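# Move foam block from low shelf onto bench behind cartons

## Task

Take the foam block off the low shelf and set it on the bench top so that the whole block lies in the gap between the bench's row of cartons and the wall. The cartons must stay exactly where they were, neither moved nor rotated. The robot must not tip over or finish leaning. The block must stay put without the robot holding it; anything that is only held in place by the robot at the end does not count.

## Robot and tools

Robot: a Hello Robot Stretch 4 with a single arm. It has an omni-wheel base, a lift that slides up and down a mast, a telescoping arm that reaches straight forward, a wrist with yaw, pitch and roll, and a two-finger gripper. It stands about 1.6 m tall, and the base rim is no more than 0.23 m from the base origin. Cameras: head_camera (top of the mast, looking forward and down; turn the base to aim it), head_left_camera and head_right_camera (fisheyes on either side of it, pointed more steeply down, showing the base and arm), and wrist_camera (behind the fingers, looking along them, with the fingertips near the bottom of its image).

Frames: the base frame has its origin on the floor under the base centre, with x forward, y left and z up. hand_pose, a point between the open fingertips, is reported in this frame, and the printed value can be a little off. With all wrist joints at 0, the hand axes line up with the base axes. The odometry frame is the base frame as it was when the scene started. base_odometry counts wheel rotation, so wheel slip shows up as travel. Heading runs from -3.142 to 3.142, with left positive.

execute_actions(actions, cameras): actions is a list holding exactly one action, or an empty list, which only returns the state and images. An action can contain "base", "joints" or both, plus optional "pace" and "contact_limits". The alternative is an action with only {"end_of_arm": "enable_torque"}, which switches back on any wrist or gripper motor that shut itself off. All motions in one action start together.
- base: exactly one relative move, measured from where the base last reported itself. translate_m moves straight, forward positive, from -2 to 2 m. strafe_m moves sideways, left positive, from -2 to 2 m. rotate_rad turns in place, counter-clockwise (left) positive, from -3.2 to 3.2 rad.
- joints: absolute targets given by name, each a single number. lift_m is 0 to 1.2 m. arm_m is 0 to 0.55 m of extension. wrist_yaw_rad is -1.134 to 4.276 (0 is forward, left is positive, 3.14 is folded back, and above 3.4 the arm may get in the way). wrist_pitch_rad is -1.117 to 4.259 (0 is level, 1.57 points straight down). wrist_roll_rad is -1.117 to 4.259 (0 puts the fingers at equal height; positive is clockwise as seen from behind the gripper). gripper_m is -0.038 to 0.141 m of fingertip gap, and values below 0 press the tips together. The tolerances for counting as done are ±0.004 for lift_m, arm_m and gripper_m, ±0.05 for wrist_pitch_rad, and ±0.02 for wrist_yaw_rad and wrist_roll_rad. A joint target outside its range is clipped to the limit and reported. Any other bad value, or an unknown key, rejects the whole call.
- pace: "slow", "default", "fast" or "max". The base drives at 0.1, 0.3, 0.4 or 0.6 m/s and turns at 1, 2, 3 or 4 rad/s. When lift_m is above 0.2, these speeds are reduced, down to 0.3 m/s and 1 rad/s at a lift of 1.2.
- contact_limits: {"arm_m": value}, where 0 is the gentlest and 0.75 the firmest before a contact stop. The default is 0.5.
- cameras: a list of camera names or "all"; an empty list returns no images. Images are taken once the call finishes.
One action runs for at most 15 s. A joint or the base left out of an action may still be pushing toward its earlier target.

wait(seconds, 0 to 10): commands nothing and returns the same state and images. zoom_image(camera, region [x0,y0,x1,y1] in pixels, at most 504x504): shows a closer view of that camera's latest image. read_manual: returns only licence text. finished_scene(scene): ends the current scene, given by its number, and reports whether the task succeeded. It cannot be undone, so the block must already be resting in place on its own.

Result lines: base_status and joint_status report how each motion ended. "done" for the base means the wheels turned the commanded amount, slip included. "off_target" means it stopped short and may still be pushing. "contact_stop_at_<key>" means it hit something; that part drops its target and can go slack, so a lift may sink or the base may roll. "limit_stop_at_tilt" means the lean is over 6 degrees, and lift, arm and wheels then go slack. "limit_stop_at_own_body" means the robot nearly hit itself; moving away from the body is still allowed. This risk is highest with pitch below -0.2 combined with roll below -0.4 or above 4. "torque_fault" means a wrist or gripper motor went limp; send enable_torque. When a stop is reported, later movement calls in the same reply are skipped. on_its_own covers what the call did not command, and "held at" there is the held target, not the actual position. lidar_m gives 12 distances, one per 30-degree sector, starting straight ahead and going counter-clockwise (4th left, 7th behind, 10th right). "-" means nothing seen, or something closer than 0.25 m. The lidar covers from about 0.15 m up to the robot's height. wrist_depth_mm is a 7x7 grid of depths, 100 to 2000 mm, starting top-left. turned_by_wheels and turned_by_imu differing by more than about 0.1 rad suggests a collision or slip. base_tilt is in degrees, forward and right positive, with a fixed bias of about 1.5. motor_effort is a percentage, with the peak in brackets; a reading at rest outside its normal range points to contact or a load.

Gripping: command a gap smaller than the object. Squeezing harder pulls the object toward the wrist. A gripper_m reading or "done" does not prove that anything is held; look for a change in gripper effort and check the images. Lift the gripper if the fingertips catch on a surface. To unfold at the start, send lift_m 0.4 and wrist_yaw_rad 0 together.

Things to avoid: hard pushes into shelves or cartons (use a low arm contact limit), dropping or flinging the block, bumping the cartons on the bench, turning or driving with a heavy load while arm_m is above 0.2, and fast base moves with the lift high. A wrist fault can result from pressing the gripper into something.

Each tool is called after "Emit:" as a command line: name --argument value for each argument, lists and objects as JSON in quotes; but a table of rows of numbers goes row by row, as --pt "numbers of a row", without its own name.

## Session

Emit:
execute_actions --actions '[]'

Scene clock: 0.00 s.
base_odometry: x=+0.000 y=+0.000 heading=+0.000 (m, m, rad; odometry frame)
turned_by_wheels: +0.000 (rad since the last result)
turned_by_imu: +0.000 (rad since the last result)
base_tilt: forward=-0.2 right=+0.3 (deg)
lidar_m: 2.27 2.04 1.26 1.13 1.15 2.60 2.02 2.04 1.80 0.97 0.98 1.28
base_status: not commanded
joint_positions: lift_m=+0.143 arm_m=+0.000 wrist_yaw_rad=+3.225 wrist_pitch_rad=+0.007 wrist_roll_rad=+0.006 gripper_m=+0.057
joint_status: not commanded
motor_effort: lift_m=+21 arm_m=-1 wrist_yaw_rad=+1 wrist_pitch_rad=-9 wrist_roll_rad=+0 gripper_m=-3 wheel_0=+0 wheel_1=+1 wheel_2=+0 (%)
hand_pose: x=-0.1235 y=+0.0630 z=+0.3192 quat_wxyz=(-0.042, -0.004, +0.003, +0.999) (m; base frame)
wrist_depth_mm: - 139 138 - - - - / - - 136 - - - - / - - 135 - - - - / - 114 136 - - - - / 183 - - - - - - / 208 1430 212 1430 213 1430 1430 / 208 854 854 137 866 917 904
pictures: head_camera, head_left_camera, head_right_camera, wrist_camera
Images, in order (width x height): head_camera 420x560, head_left_camera 420x672, head_right_camera 420x672, wrist_camera 616x392.

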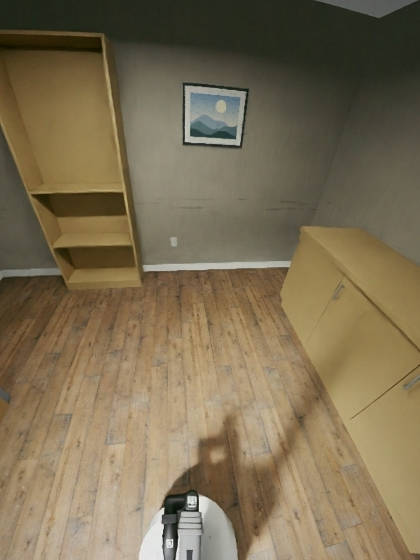

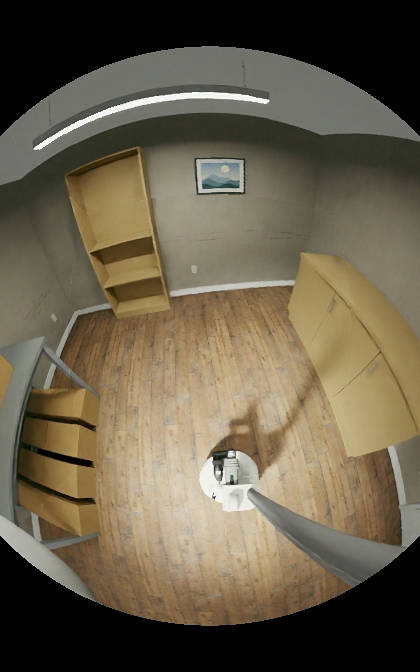

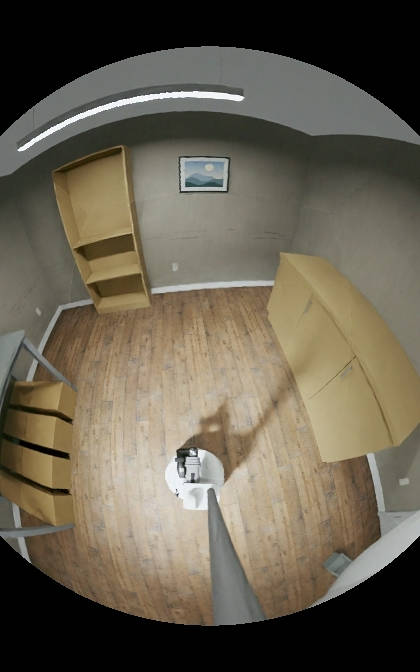

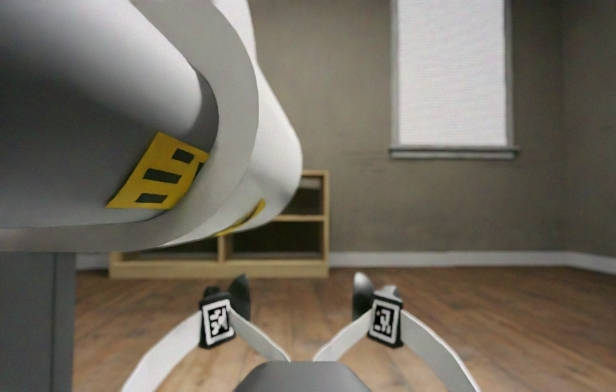

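Emit:
execute_actions --actions '[{"base":{"rotate_rad":1.57},"joints":{"lift_m":0.4,"wrist_yaw_rad":0},"pace":"fast"}]'

Scene clock: 2.73 s.
base_odometry: x=+0.000 y=+0.000 heading=+1.570 (m, m, rad; odometry frame)
turned_by_wheels: +1.570 (rad since the last result)
turned_by_imu: +1.609 (rad since the last result)
base_tilt: forward=-0.2 right=+0.3 (deg)
lidar_m: 1.14 1.17 2.62 2.00 1.59 1.78 0.96 1.00 1.27 2.27 2.04 1.25
base_status: done
joint_positions: lift_m=+0.400 arm_m=+0.000 wrist_yaw_rad=+0.000 wrist_pitch_rad=+0.007 wrist_roll_rad=+0.006 gripper_m=+0.057
joint_status: all done
motor_effort: lift_m=+23(26) arm_m=-1(1) wrist_yaw_rad=+1(4) wrist_pitch_rad=-9(9) wrist_roll_rad=+0(0) gripper_m=-2(2) wheel_0=-3(14) wheel_1=-2(11) wheel_2=-1(9) (%)
hand_pose: x=+0.4598 y=-0.0873 z=+0.5759 quat_wxyz=(+1.000, +0.003, +0.004, +0.000) (m; base frame)
wrist_depth_mm: 1708 1756 1863 1863 1921 - - / 1661 1138 1182 1205 1921 - - / 1366 1397 1366 1366 1336 1078 - / 1708 1756 1808 1863 1863 - - / 1708 1708 1808 1863 1863 - - / 1661 1336 212 1336 213 1921 - / 854 891 904 136 976 1008 1499
pictures: head_camera, head_left_camera, head_right_camera, wrist_camera
camera_calibration (this result's frames):
wrist_camera: T_world_to_cam=[[-0.0275753, -0.99956, 0.0109265, -0.0886803], [0.0339267, -0.0118602, -0.999354, 0.622088], [0.999044, -0.0271868, 0.0342388, -0.256303], [0, 0, 0, 1]] pos_world=[0.232507, -0.0882312, 0.631431]
Images, in order (width x height): head_camera 420x560, head_left_camera 420x672, head_right_camera 420x672, wrist_camera 616x392.

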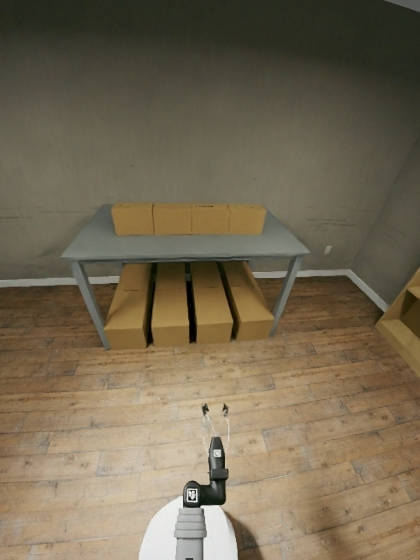

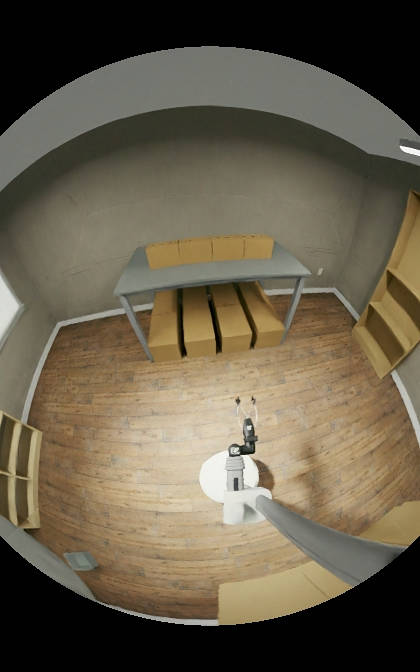

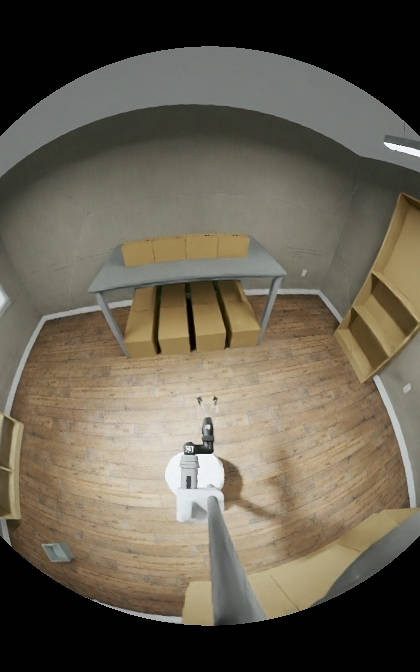

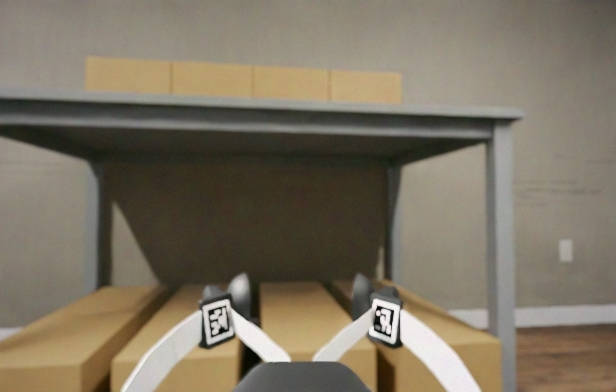

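Emit:
execute_actions --actions '[{"base":{"rotate_rad":1.65},"pace":"fast"}]'

Scene clock: 4.87 s.
base_odometry: x=+0.000 y=+0.000 heading=-3.064 (m, m, rad; odometry frame)
turned_by_wheels: +1.650 (rad since the last result)
turned_by_imu: +1.691 (rad since the last result)
base_tilt: forward=-0.2 right=+0.3 (deg)
lidar_m: 2.01 1.59 1.73 0.97 0.99 1.37 2.09 2.02 1.22 1.13 1.19 2.53
base_status: done
joint_positions: lift_m=+0.400 arm_m=+0.000 wrist_yaw_rad=+0.000 wrist_pitch_rad=+0.007 wrist_roll_rad=+0.006 gripper_m=+0.057
joint_status: not commanded
motor_effort: lift_m=+22(24) arm_m=-1(0) wrist_yaw_rad=+1(1) wrist_pitch_rad=-9(8) wrist_roll_rad=+0(0) gripper_m=+0(2) wheel_0=-3(18) wheel_1=-2(11) wheel_2=-1(10) (%)
hand_pose: x=+0.4598 y=-0.0874 z=+0.5761 quat_wxyz=(+1.000, +0.003, +0.004, +0.000) (m; base frame)
wrist_depth_mm: - - - - - - - / - - - - - - - / - - - - - - - / - - - - - - - / - - - - - - - / - 1921 212 - 213 - - / 1499 1397 1397 137 1430 1499 1464
pictures: head_camera, head_left_camera, head_right_camera, wrist_camera
camera_calibration (this result's frames):
wrist_camera: T_world_to_cam=[[-0.027709, -0.999556, 0.0109257, -0.0886581], [0.0339324, -0.0118641, -0.999354, 0.622213], [0.99904, -0.0273204, 0.0342461, -0.256318], [0, 0, 0, 1]] pos_world=[0.232502, -0.0882394, 0.631558]
Images, in order (width x height): head_camera 420x560, head_left_camera 420x672, head_right_camera 420x672, wrist_camera 616x392.

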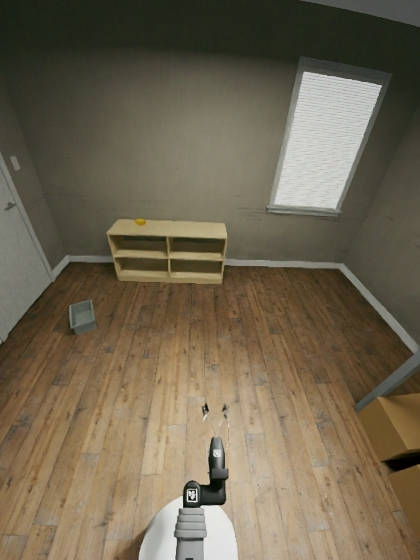

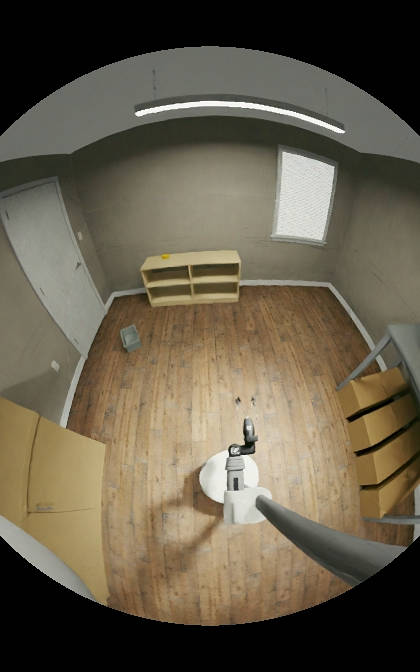

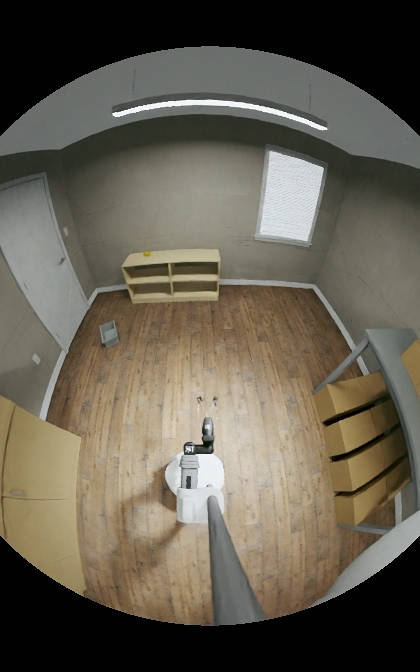

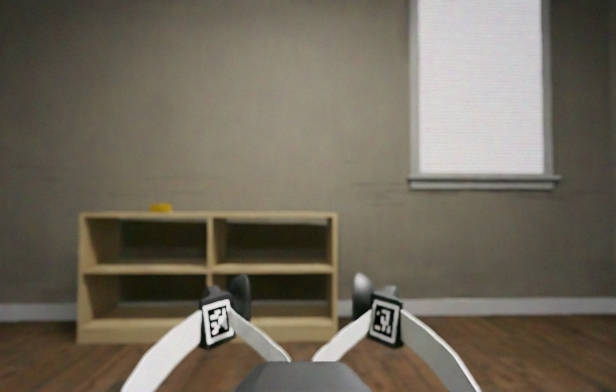

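Emit:
zoom_image --camera "head_camera" --region '[100, 205, 240, 295]'

Region (100, 205, 240, 295) of head_camera's 420x560 image, scaled by 3.600, with more detail than that image has; it fills the top 324 rows of this view, and the rest is white.

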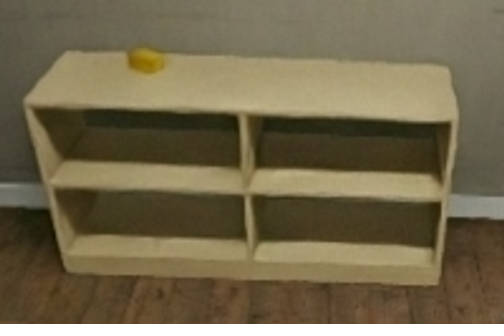

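Emit:
execute_actions --actions '[{"base":{"rotate_rad":0.31},"joints":{"gripper_m":0.14},"pace":"fast"}]' --cameras '[]'

Emit:
execute_actions --actions '[{"base":{"translate_m":1.5},"joints":{"lift_m":0.7,"wrist_pitch_rad":0.5},"pace":"max"}]' --cameras '["head_camera","wrist_camera"]'

Scene clock: 7.80 s.
base_odometry: x=+0.000 y=+0.000 heading=-2.755 (m, m, rad; odometry frame)
turned_by_wheels: +0.309 (rad since the last result)
turned_by_imu: +0.317 (rad since the last result)
base_tilt: forward=-0.2 right=+0.3 (deg)
lidar_m: 2.01 1.59 0.98 0.98 1.17 2.27 2.03 1.34 1.14 1.14 2.43 2.00
base_status: done
joint_positions: lift_m=+0.400 arm_m=+0.000 wrist_yaw_rad=+0.000 wrist_pitch_rad=+0.007 wrist_roll_rad=+0.006 gripper_m=+0.140
joint_status: all done
motor_effort: lift_m=+21(22) arm_m=-1(1) wrist_yaw_rad=+1(2) wrist_pitch_rad=-9(9) wrist_roll_rad=+0(0) gripper_m=+2(2) wheel_0=-4(8) wheel_1=-2(9) wheel_2=-2(10) (%)
hand_pose: x=+0.4597 y=-0.0874 z=+0.5761 quat_wxyz=(+1.000, +0.003, +0.004, +0.000) (m; base frame)
wrist_depth_mm: 1808 - - - - - 1863 / 1708 - - - - - 1863 / 1708 - - - - - 1863 / 1756 - - - - - 1863 / 1708 - - - - 1921 1863 / 1708 211 - - - 1863 1863 / 1499 1255 1499 136 1499 1397 1499
pictures: none
No camera images: the call's "cameras" was empty. Leave "cameras" out to get every camera's image.

Scene clock: 12.07 s.
base_odometry: x=-1.389 y=-0.567 heading=-2.754 (m, m, rad; odometry frame)
turned_by_wheels: +0.000 (rad since the last result)
turned_by_imu: -0.002 (rad since the last result)
base_tilt: forward=-0.1 right=+0.3 (deg)
lidar_m: 0.56 0.67 0.51 0.47 1.41 1.37 3.76 1.81 1.77 1.86 0.63 0.56
base_status: done
joint_positions: lift_m=+0.700 arm_m=+0.000 wrist_yaw_rad=+0.000 wrist_pitch_rad=+0.502 wrist_roll_rad=+0.006 gripper_m=+0.140
joint_status: all done
motor_effort: lift_m=+22(27) arm_m=-1(0) wrist_yaw_rad=+1(2) wrist_pitch_rad=-8(11) wrist_roll_rad=+0(0) gripper_m=+1(1) wheel_0=+3(13) wheel_1=+2(9) wheel_2=+0(15) (%)
hand_pose: x=+0.4241 y=-0.0874 z=+0.7392 quat_wxyz=(+0.969, +0.003, +0.248, -0.001) (m; base frame)
wrist_depth_mm: 820 768 715 683 647 615 591 / 878 831 768 732 683 647 621 / 976 891 820 759 732 691 654 / 1042 634 634 615 640 647 661 / 564 517 488 492 492 496 500 / 1138 211 741 707 402 377 402 / 1008 621 634 136 640 424 609
pictures: head_camera, wrist_camera
camera_calibration (this result's frames):
wrist_camera: T_world_to_cam=[[-0.01933, -0.999551, 0.0228877, -0.103874], [-0.444838, -0.0119033, -0.895532, 0.912808], [0.895403, -0.0274919, -0.444408, 0.17146], [0, 0, 0, 1]] pos_world=[0.250518, -0.0882482, 0.896025]
Images, in order (width x height): head_camera 420x560, wrist_camera 616x392.

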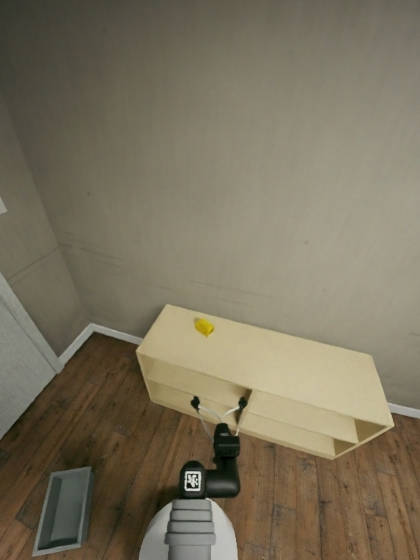

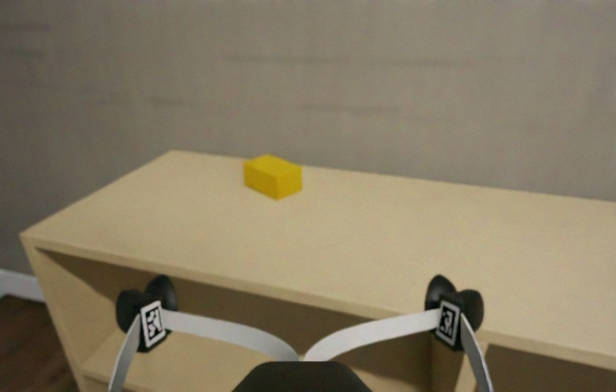

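Emit:
zoom_image --camera "wrist_camera" --region '[220, 130, 330, 220]'

Emit:
zoom_image --camera "head_camera" --region '[170, 300, 240, 350]'

Region (220, 130, 330, 220) of wrist_camera's 616x392 image, scaled by 4.582; it fills the top 412 rows of this view, and the rest is white.

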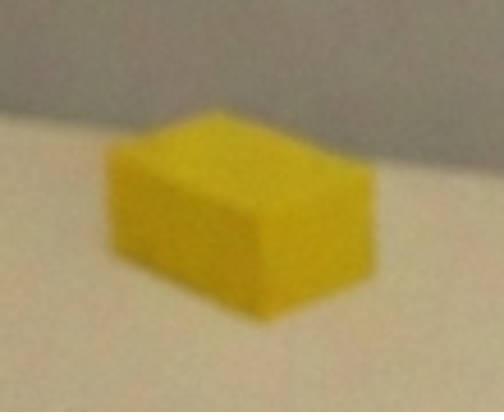

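Region (170, 300, 240, 350) of head_camera's 420x560 image, scaled by 7.200, with more detail than that image has; it fills the top 360 rows of this view, and the rest is white.

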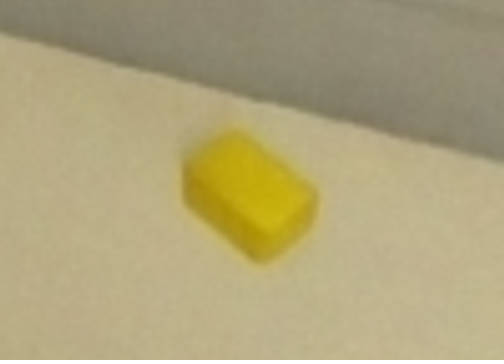

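Emit:
execute_actions --actions '[{"base":{"strafe_m":-0.174},"joints":{"arm_m":0.44,"wrist_yaw_rad":0.83,"gripper_m":0.11,"lift_m":0.68},"pace":"fast"}]' --cameras '["head_camera","wrist_camera"]'

Scene clock: 17.40 s.
base_odometry: x=-1.455 y=-0.405 heading=-2.754 (m, m, rad; odometry frame)
turned_by_wheels: +0.000 (rad since the last result)
turned_by_imu: -0.001 (rad since the last result)
base_tilt: forward=-0.1 right=+0.3 (deg)
lidar_m: 0.52 0.63 0.72 0.65 1.50 1.59 3.78 1.64 1.79 1.84 0.59 0.50
base_status: done
joint_positions: lift_m=+0.680 arm_m=+0.439 wrist_yaw_rad=+0.830 wrist_pitch_rad=+0.502 wrist_roll_rad=+0.006 gripper_m=+0.110
joint_status: all done
motor_effort: lift_m=+19(19) arm_m=+5(4) wrist_yaw_rad=+2(3) wrist_pitch_rad=-8(8) wrist_roll_rad=+0(0) gripper_m=+0(1) wheel_0=+1(11) wheel_1=+0(12) wheel_2=+0(1) (%)
hand_pose: x=+0.8453 y=+0.1276 z=+0.7196 quat_wxyz=(+0.887, -0.098, +0.228, +0.390) (m; base frame)
wrist_depth_mm: 960 1025 820 484 345 266 227 / 976 1098 904 521 362 277 234 / 1025 1160 1042 549 377 285 241 / 1078 1205 1182 559 394 296 245 / 1098 455 452 455 415 306 251 / 368 355 357 309 219 310 259 / 310 303 303 139 309 303 267
pictures: head_camera, wrist_camera
camera_calibration (this result's frames):
wrist_camera: T_world_to_cam=[[0.724489, -0.688906, 0.0229017, -0.54875], [-0.291393, -0.336216, -0.895572, 0.996819], [0.624665, 0.642158, -0.444327, -0.0651141], [0, 0, 0, 1]] pos_world=[0.728704, -0.00107779, 0.876359]
Images, in order (width x height): head_camera 420x560, wrist_camera 616x392.

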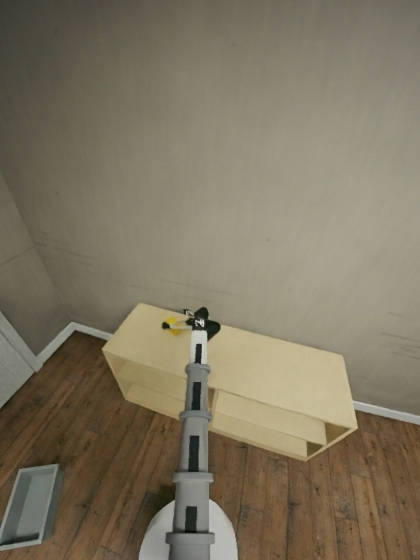

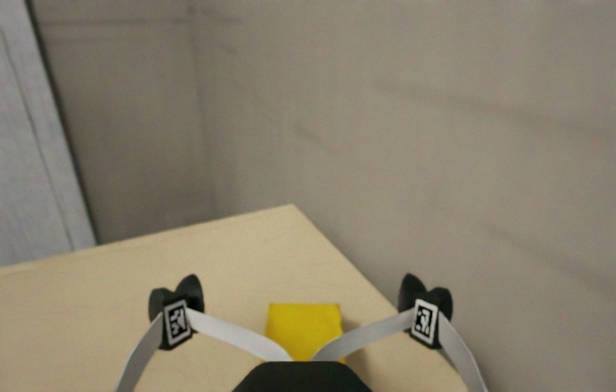

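Emit:
execute_actions --actions '[{"joints":{"lift_m":0.606}}]' --cameras '["wrist_camera"]'

Scene clock: 19.10 s.
base_odometry: x=-1.455 y=-0.405 heading=-2.754 (m, m, rad; odometry frame)
turned_by_wheels: +0.000 (rad since the last result)
turned_by_imu: +0.000 (rad since the last result)
base_tilt: forward=-0.1 right=+0.3 (deg)
lidar_m: 0.51 0.62 0.73 0.65 1.51 1.58 3.79 1.65 1.78 1.83 0.60 0.51
base_status: not commanded
joint_positions: lift_m=+0.606 arm_m=+0.439 wrist_yaw_rad=+0.830 wrist_pitch_rad=+0.502 wrist_roll_rad=+0.006 gripper_m=+0.110
joint_status: all done
motor_effort: lift_m=+18(18) arm_m=+4(4) wrist_yaw_rad=+1(2) wrist_pitch_rad=-8(8) wrist_roll_rad=+0(0) gripper_m=+2(1) wheel_0=+0(0) wheel_1=+0(0) wheel_2=+0(1) (%)
hand_pose: x=+0.8453 y=+0.1276 z=+0.6457 quat_wxyz=(+0.887, -0.098, +0.228, +0.390) (m; base frame)
wrist_depth_mm: 946 1042 831 484 345 268 228 / 976 1078 917 521 359 276 235 / 1025 1138 1025 530 375 285 241 / 1042 424 427 430 389 296 246 / 327 327 329 253 329 306 251 / 266 257 216 207 218 286 259 / 224 218 219 140 223 220 252
pictures: wrist_camera
camera_calibration (this result's frames):
wrist_camera: T_world_to_cam=[[0.724489, -0.688906, 0.0229016, -0.547059], [-0.291393, -0.336216, -0.895572, 0.930598], [0.624665, 0.642158, -0.444327, -0.0979709], [0, 0, 0, 1]] pos_world=[0.728706, -0.00107777, 0.802414]
Images, in order (width x height): wrist_camera 616x392.

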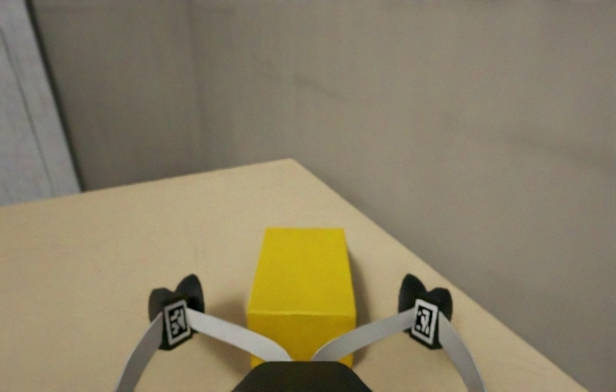

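Emit:
execute_actions --actions '[{"joints":{"lift_m":0.600,"gripper_m":0.02}}]' --cameras '["wrist_camera"]'

Scene clock: 21.10 s.
base_odometry: x=-1.455 y=-0.405 heading=-2.754 (m, m, rad; odometry frame)
turned_by_wheels: +0.000 (rad since the last result)
turned_by_imu: +0.000 (rad since the last result)
base_tilt: forward=-0.2 right=+0.4 (deg)
lidar_m: 0.52 0.64 0.73 0.65 1.50 1.57 3.80 1.65 1.78 1.80 0.59 0.51
base_status: not commanded
joint_positions: lift_m=+0.600 arm_m=+0.439 wrist_yaw_rad=+0.830 wrist_pitch_rad=+0.502 wrist_roll_rad=+0.006 gripper_m=+0.020
joint_status: all done
motor_effort: lift_m=+17(17) arm_m=+5(5) wrist_yaw_rad=+2(1) wrist_pitch_rad=-9(8) wrist_roll_rad=+0(0) gripper_m=-19(21) wheel_0=+0(0) wheel_1=+0(0) wheel_2=-1(0) (%)
hand_pose: x=+0.8453 y=+0.1276 z=+0.6396 quat_wxyz=(+0.887, -0.098, +0.228, +0.390) (m; base frame)
wrist_depth_mm: 946 1042 831 488 345 268 228 / 976 1098 931 521 359 277 234 / 1025 1138 1042 530 373 286 241 / 410 413 413 413 387 296 245 / 317 319 317 232 320 306 251 / 259 258 193 193 202 270 259 / 218 204 206 163 208 206 227
pictures: wrist_camera
camera_calibration (this result's frames):
wrist_camera: T_world_to_cam=[[0.72449, -0.688904, 0.0229039, -0.546925], [-0.291458, -0.336287, -0.895524, 0.925239], [0.624633, 0.642123, -0.444423, -0.100537], [0, 0, 0, 1]] pos_world=[0.728709, -0.00107635, 0.79642]
Images, in order (width x height): wrist_camera 616x392.

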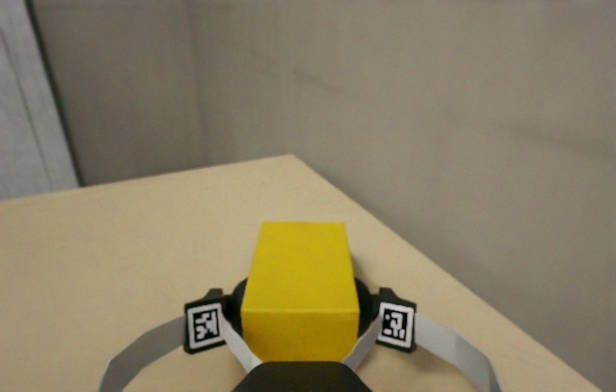

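Emit:
execute_actions --actions '[{"joints":{"lift_m":0.66,"arm_m":0.40},"pace":"fast"}]' --cameras '[]'

Emit:
execute_actions --actions '[{"base":{"rotate_rad":2.61},"joints":{"arm_m":0.0,"wrist_yaw_rad":0.2,"lift_m":0.67},"pace":"default"}]' --cameras '["head_camera","head_left_camera","wrist_camera"]'

Scene clock: 24.00 s.
base_odometry: x=-1.455 y=-0.405 heading=-2.754 (m, m, rad; odometry frame)
turned_by_wheels: +0.000 (rad since the last result)
turned_by_imu: +0.000 (rad since the last result)
base_tilt: forward=-0.1 right=+0.3 (deg)
lidar_m: 0.50 0.64 0.71 0.67 1.50 1.58 3.78 1.64 1.79 1.81 0.60 0.52
base_status: not commanded
joint_positions: lift_m=+0.660 arm_m=+0.401 wrist_yaw_rad=+0.830 wrist_pitch_rad=+0.502 wrist_roll_rad=+0.006 gripper_m=+0.020
joint_status: all done
motor_effort: lift_m=+24(25) arm_m=-4(4) wrist_yaw_rad=+2(2) wrist_pitch_rad=-9(9) wrist_roll_rad=+0(0) gripper_m=-20(19) wheel_0=+0(1) wheel_1=+0(0) wheel_2=+0(0) (%)
hand_pose: x=+0.8068 y=+0.1276 z=+0.6991 quat_wxyz=(+0.887, -0.098, +0.229, +0.390) (m; base frame)
wrist_depth_mm: 946 1042 946 559 394 309 258 / 976 1098 1060 591 413 317 265 / 1025 1160 1205 634 430 329 273 / 1078 1205 1060 544 452 342 279 / 436 418 418 233 421 353 287 / 340 340 193 193 202 349 297 / 286 270 271 163 276 273 300
pictures: none
No camera images: the call's "cameras" was empty. Leave "cameras" out to get every camera's image.

Scene clock: 26.60 s.
base_odometry: x=-1.455 y=-0.405 heading=-0.145 (m, m, rad; odometry frame)
turned_by_wheels: +2.609 (rad since the last result)
turned_by_imu: +2.675 (rad since the last result)
base_tilt: forward=-0.2 right=+0.3 (deg)
lidar_m: 1.62 3.55 1.63 1.77 1.80 0.59 0.52 0.50 0.61 0.71 0.64 1.49
base_status: done
joint_positions: lift_m=+0.670 arm_m=+0.001 wrist_yaw_rad=+0.200 wrist_pitch_rad=+0.502 wrist_roll_rad=+0.006 gripper_m=+0.020
joint_status: all done
motor_effort: lift_m=+24(24) arm_m=-5(4) wrist_yaw_rad=+1(1) wrist_pitch_rad=-9(9) wrist_roll_rad=+0(1) gripper_m=-19(19) wheel_0=-3(9) wheel_1=-3(11) wheel_2=-2(7) (%)
hand_pose: x=+0.4371 y=-0.0354 z=+0.7090 quat_wxyz=(+0.964, -0.022, +0.248, +0.096) (m; base frame)
wrist_depth_mm: - - - - - 1255 976 / - - - - - 1281 1042 / - - - - - 1281 1098 / 1863 1863 1921 1863 1808 1255 1182 / 1430 1430 1430 232 1464 1366 1281 / 1182 1182 193 193 202 1205 1205 / 1008 931 946 163 946 960 1025
pictures: head_camera, head_left_camera, wrist_camera
camera_calibration (this result's frames):
wrist_camera: T_world_to_cam=[[0.179796, -0.983437, 0.0229068, -0.137424], [-0.433849, -0.100174, -0.895399, 0.884131], [0.882864, 0.151051, -0.444675, 0.159847], [0, 0, 0, 1]] pos_world=[0.267165, -0.0707257, 0.865878]
Images, in order (width x height): head_camera 420x560, head_left_camera 420x672, wrist_camera 616x392.

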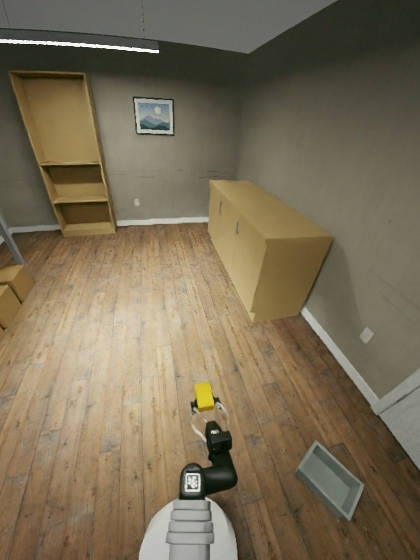

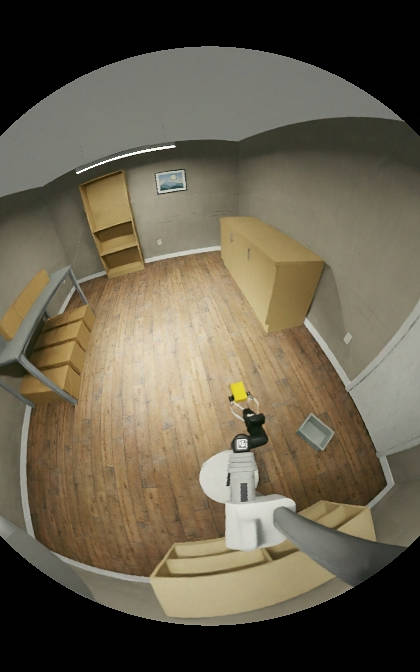

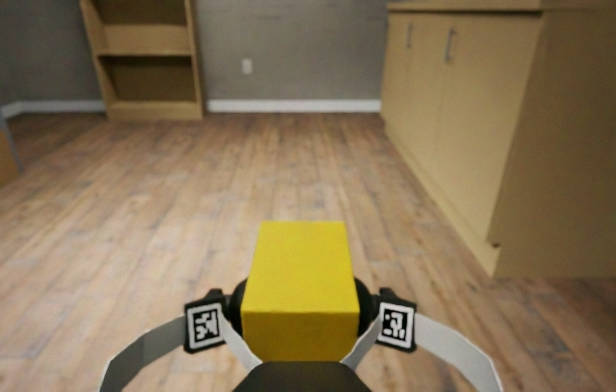

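Emit:
execute_actions --actions '[{"base":{"strafe_m":1.88},"joints":{"lift_m":1.05},"pace":"max"}]' --cameras '["head_camera","head_left_camera","wrist_camera"]'

Scene clock: 33.23 s.
base_odometry: x=-1.183 y=+1.455 heading=-0.145 (m, m, rad; odometry frame)
turned_by_wheels: +0.000 (rad since the last result)
turned_by_imu: -0.002 (rad since the last result)
base_tilt: forward=-0.2 right=+0.3 (deg)
lidar_m: 0.37 0.36 0.42 0.45 0.46 0.56 0.99 1.32 1.62 2.08 2.74 0.44
base_status: done
joint_positions: lift_m=+1.050 arm_m=+0.001 wrist_yaw_rad=+0.200 wrist_pitch_rad=+0.502 wrist_roll_rad=+0.006 gripper_m=+0.020
joint_status: all done
motor_effort: lift_m=+23(25) arm_m=-4(5) wrist_yaw_rad=+2(3) wrist_pitch_rad=-9(9) wrist_roll_rad=+1(1) gripper_m=-21(19) wheel_0=+1(17) wheel_1=-2(13) wheel_2=+0(1) (%)
hand_pose: x=+0.4371 y=-0.0354 z=+1.0891 quat_wxyz=(+0.964, -0.022, +0.248, +0.096) (m; base frame)
wrist_depth_mm: 931 1464 - - - - - / 946 1397 - 1205 - - - / 878 1042 960 535 - - - / 732 741 661 455 741 - - / 564 564 539 233 574 634 - / 459 459 193 193 202 469 1708 / 389 366 368 164 375 370 407
pictures: head_camera, head_left_camera, wrist_camera
camera_calibration (this result's frames):
wrist_camera: T_world_to_cam=[[0.1796, -0.983473, 0.0229064, -0.14609], [-0.433854, -0.100085, -0.895407, 1.22444], [0.882901, 0.150877, -0.444659, 0.328853], [0, 0, 0, 1]] pos_world=[0.26712, -0.0707448, 1.24594]
Images, in order (width x height): head_camera 420x560, head_left_camera 420x672, wrist_camera 616x392.

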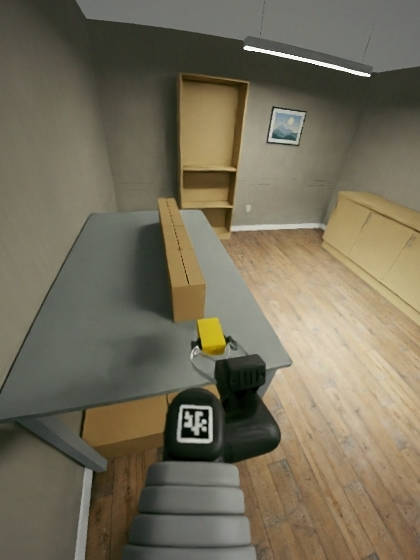

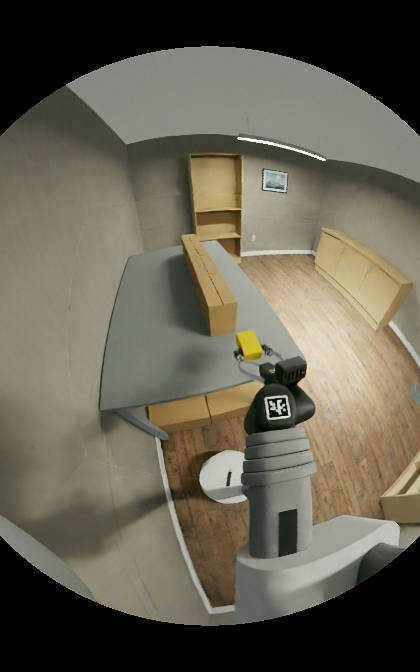

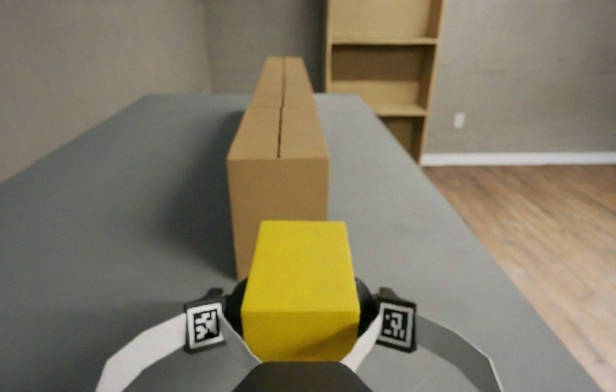

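Emit:
execute_actions --actions '[{"base":{"rotate_rad":0.49},"joints":{"lift_m":0.97,"wrist_yaw_rad":0.0},"pace":"fast"}]' --cameras '["head_camera"]'

Emit:
execute_actions --actions '[{"joints":{"lift_m":0.94,"arm_m":0.46},"pace":"fast"}]' --cameras '["head_camera","wrist_camera"]'

Scene clock: 35.67 s.
base_odometry: x=-1.183 y=+1.455 heading=+0.344 (m, m, rad; odometry frame)
turned_by_wheels: +0.489 (rad since the last result)
turned_by_imu: +0.501 (rad since the last result)
base_tilt: forward=-0.1 right=+0.2 (deg)
lidar_m: 0.37 0.45 0.46 0.46 0.54 0.94 1.34 1.56 1.94 2.74 0.44 0.38
base_status: done
joint_positions: lift_m=+0.970 arm_m=+0.001 wrist_yaw_rad=+0.000 wrist_pitch_rad=+0.503 wrist_roll_rad=+0.006 gripper_m=+0.020
joint_status: all done
motor_effort: lift_m=+18(22) arm_m=-4(4) wrist_yaw_rad=+1(2) wrist_pitch_rad=-10(10) wrist_roll_rad=+0(1) gripper_m=-19(18) wheel_0=-5(12) wheel_1=-3(7) wheel_2=+0(6) (%)
hand_pose: x=+0.4247 y=-0.0874 z=+1.0095 quat_wxyz=(+0.969, +0.003, +0.249, -0.001) (m; base frame)
wrist_depth_mm: 535 707 1025 1921 - - - / 544 723 1060 1397 1229 421 - / 554 707 788 798 750 362 530 / 525 559 559 559 525 389 535 / 430 433 430 232 427 407 439 / 351 351 193 192 202 355 355 / 296 279 281 164 285 283 301
pictures: head_camera
Images, in order (width x height): head_camera 420x560.

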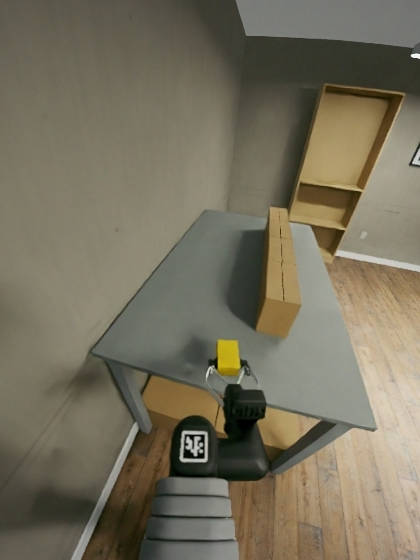

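Scene clock: 37.70 s.
base_odometry: x=-1.183 y=+1.455 heading=+0.344 (m, m, rad; odometry frame)
turned_by_wheels: +0.000 (rad since the last result)
turned_by_imu: +0.000 (rad since the last result)
base_tilt: forward=-0.2 right=+0.3 (deg)
lidar_m: 0.37 0.44 0.45 0.45 0.54 0.93 1.33 1.56 1.97 2.74 0.44 0.38
base_status: not commanded
joint_positions: lift_m=+0.940 arm_m=+0.459 wrist_yaw_rad=+0.000 wrist_pitch_rad=+0.502 wrist_roll_rad=+0.006 gripper_m=+0.020
joint_status: all done
motor_effort: lift_m=+18(19) arm_m=+5(6) wrist_yaw_rad=+1(1) wrist_pitch_rad=-8(9) wrist_roll_rad=+0(0) gripper_m=-19(19) wheel_0=-4(5) wheel_1=-3(3) wheel_2=-1(1) (%)
hand_pose: x=+0.8830 y=-0.0873 z=+0.9795 quat_wxyz=(+0.969, +0.003, +0.249, -0.001) (m; base frame)
wrist_depth_mm: 418 549 809 1499 - - - / 427 559 831 1229 - 699 373 / 436 574 699 699 699 603 357 / 433 488 492 488 492 488 342 / 373 377 375 232 382 382 329 / 306 307 193 192 202 310 300 / 259 243 245 164 249 247 262
pictures: head_camera, wrist_camera
camera_calibration (this result's frames):
wrist_camera: T_world_to_cam=[[-0.019104, -0.999555, 0.0229052, -0.100667], [-0.445051, -0.0120129, -0.895425, 1.33216], [0.895302, -0.0273002, -0.444623, -0.132275], [0, 0, 0, 1]] pos_world=[0.709383, -0.0882305, 1.13635]
Images, in order (width x height): head_camera 420x560, wrist_camera 616x392.

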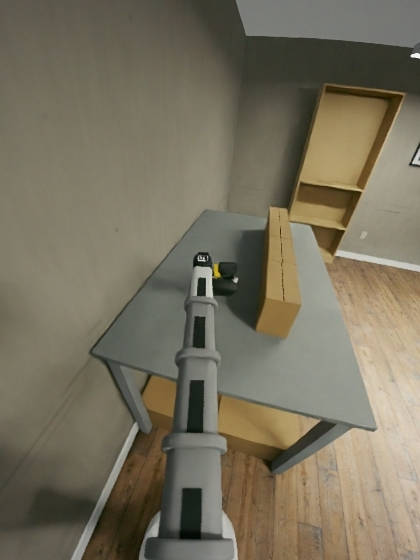

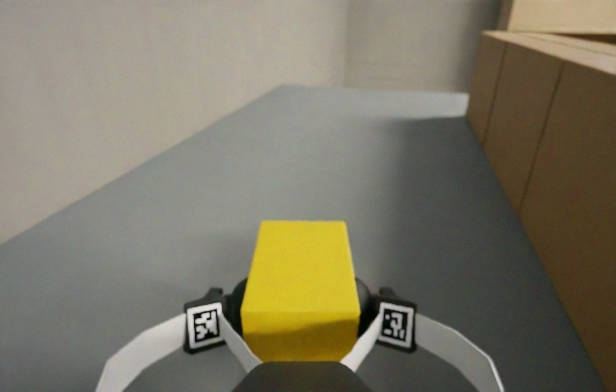

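Emit:
execute_actions --actions '[{"joints":{"lift_m":0.906}}]' --cameras '[]'

Emit:
execute_actions --actions '[{"joints":{"gripper_m":0.085}}]' --cameras '["wrist_camera"]'

Emit:
execute_actions --actions '[{"joints":{"lift_m":0.97},"pace":"fast"}]' --cameras '["wrist_camera","head_right_camera"]'

Scene clock: 39.10 s.
base_odometry: x=-1.183 y=+1.455 heading=+0.344 (m, m, rad; odometry frame)
turned_by_wheels: +0.000 (rad since the last result)
turned_by_imu: +0.000 (rad since the last result)
base_tilt: forward=-0.2 right=+0.3 (deg)
lidar_m: 0.37 0.43 0.46 0.45 0.53 0.95 1.32 1.56 1.94 2.71 0.43 0.37
base_status: not commanded
joint_positions: lift_m=+0.906 arm_m=+0.459 wrist_yaw_rad=+0.000 wrist_pitch_rad=+0.502 wrist_roll_rad=+0.006 gripper_m=+0.020
joint_status: all done
motor_effort: lift_m=+17(18) arm_m=+4(5) wrist_yaw_rad=+1(1) wrist_pitch_rad=-9(9) wrist_roll_rad=+0(0) gripper_m=-19(20) wheel_0=-5(5) wheel_1=-3(3) wheel_2=-1(1) (%)
hand_pose: x=+0.8830 y=-0.0873 z=+0.9456 quat_wxyz=(+0.969, +0.003, +0.249, -0.001) (m; base frame)
wrist_depth_mm: 421 554 809 1499 - - 469 / 427 569 788 1025 1042 707 373 / 436 544 585 597 597 554 357 / 410 413 413 421 418 421 342 / 317 319 320 232 322 324 310 / 260 260 193 193 202 264 264 / 219 206 207 164 211 209 223
pictures: none
No camera images: the call's "cameras" was empty. Leave "cameras" out to get every camera's image.

Scene clock: 40.57 s.
base_odometry: x=-1.183 y=+1.455 heading=+0.344 (m, m, rad; odometry frame)
turned_by_wheels: +0.000 (rad since the last result)
turned_by_imu: +0.000 (rad since the last result)
base_tilt: forward=-0.1 right=+0.3 (deg)
lidar_m: 0.37 0.44 0.46 0.46 0.52 0.94 1.34 1.58 1.93 2.74 0.44 0.36
base_status: not commanded
joint_positions: lift_m=+0.906 arm_m=+0.459 wrist_yaw_rad=+0.000 wrist_pitch_rad=+0.502 wrist_roll_rad=+0.006 gripper_m=+0.085
joint_status: all done
motor_effort: lift_m=+17(17) arm_m=+5(5) wrist_yaw_rad=+1(1) wrist_pitch_rad=-8(8) wrist_roll_rad=+0(0) gripper_m=+0(21) wheel_0=-5(5) wheel_1=-3(3) wheel_2=+0(1) (%)
hand_pose: x=+0.8830 y=-0.0874 z=+0.9456 quat_wxyz=(+0.969, +0.003, +0.249, -0.001) (m; base frame)
wrist_depth_mm: 421 554 809 1499 - - 466 / 427 564 798 1025 1042 699 375 / 436 544 585 591 597 559 357 / 410 413 413 415 421 421 342 / 317 320 320 245 324 325 310 / 259 262 203 207 213 264 264 / 219 213 213 136 215 215 223
pictures: wrist_camera
camera_calibration (this result's frames):
wrist_camera: T_world_to_cam=[[-0.0191119, -0.999555, 0.0229051, -0.0998847], [-0.445053, -0.0120093, -0.895424, 1.30177], [0.8953, -0.0273073, -0.444625, -0.147368], [0, 0, 0, 1]] pos_world=[0.709385, -0.0882312, 1.1024]
Images, in order (width x height): wrist_camera 616x392.

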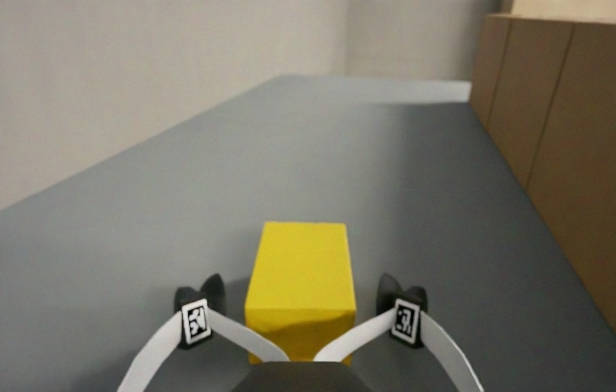

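Scene clock: 41.57 s.
base_odometry: x=-1.183 y=+1.455 heading=+0.344 (m, m, rad; odometry frame)
turned_by_wheels: +0.000 (rad since the last result)
turned_by_imu: +0.000 (rad since the last result)
base_tilt: forward=-0.1 right=+0.3 (deg)
lidar_m: 0.36 0.45 0.45 0.44 0.54 0.95 1.34 1.56 1.96 2.73 0.44 0.37
base_status: not commanded
joint_positions: lift_m=+0.970 arm_m=+0.459 wrist_yaw_rad=+0.000 wrist_pitch_rad=+0.502 wrist_roll_rad=+0.006 gripper_m=+0.085
joint_status: all done
motor_effort: lift_m=+23(24) arm_m=+5(4) wrist_yaw_rad=+1(1) wrist_pitch_rad=-8(9) wrist_roll_rad=+1(1) gripper_m=+1(0) wheel_0=-5(5) wheel_1=-3(3) wheel_2=+0(1) (%)
hand_pose: x=+0.8830 y=-0.0874 z=+1.0091 quat_wxyz=(+0.969, +0.003, +0.249, -0.001) (m; base frame)
wrist_depth_mm: 421 549 809 1464 - - - / 430 564 831 1366 - 707 436 / 436 580 750 798 788 654 357 / 445 539 554 554 559 525 342 / 418 427 430 427 433 430 332 / 347 349 213 287 213 351 319 / 294 285 286 136 286 289 289
pictures: head_right_camera, wrist_camera
camera_calibration (this result's frames):
wrist_camera: T_world_to_cam=[[-0.0191387, -0.999554, 0.0229041, -0.101321], [-0.444999, -0.0119981, -0.89545, 1.35862], [0.895326, -0.02733, -0.444571, -0.119215], [0, 0, 0, 1]] pos_world=[0.709384, -0.0882332, 1.1659]
Images, in order (width x height): head_right_camera 420x672, wrist_camera 616x392.

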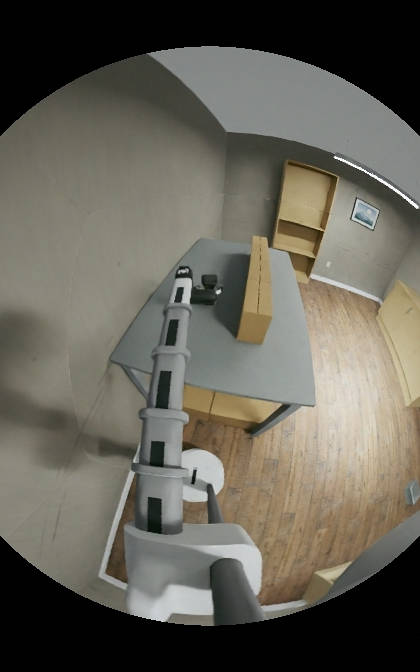

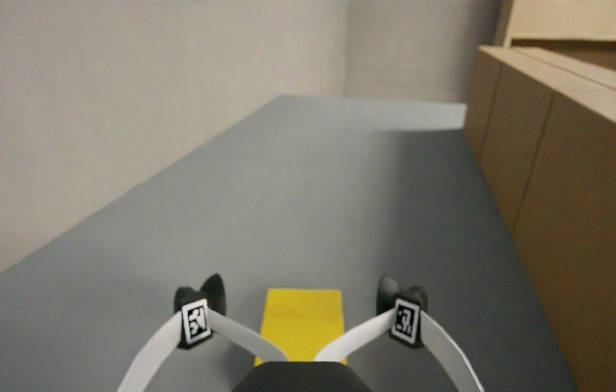

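Emit:
finished_scene --scene 1

The scene is finished: the task was done.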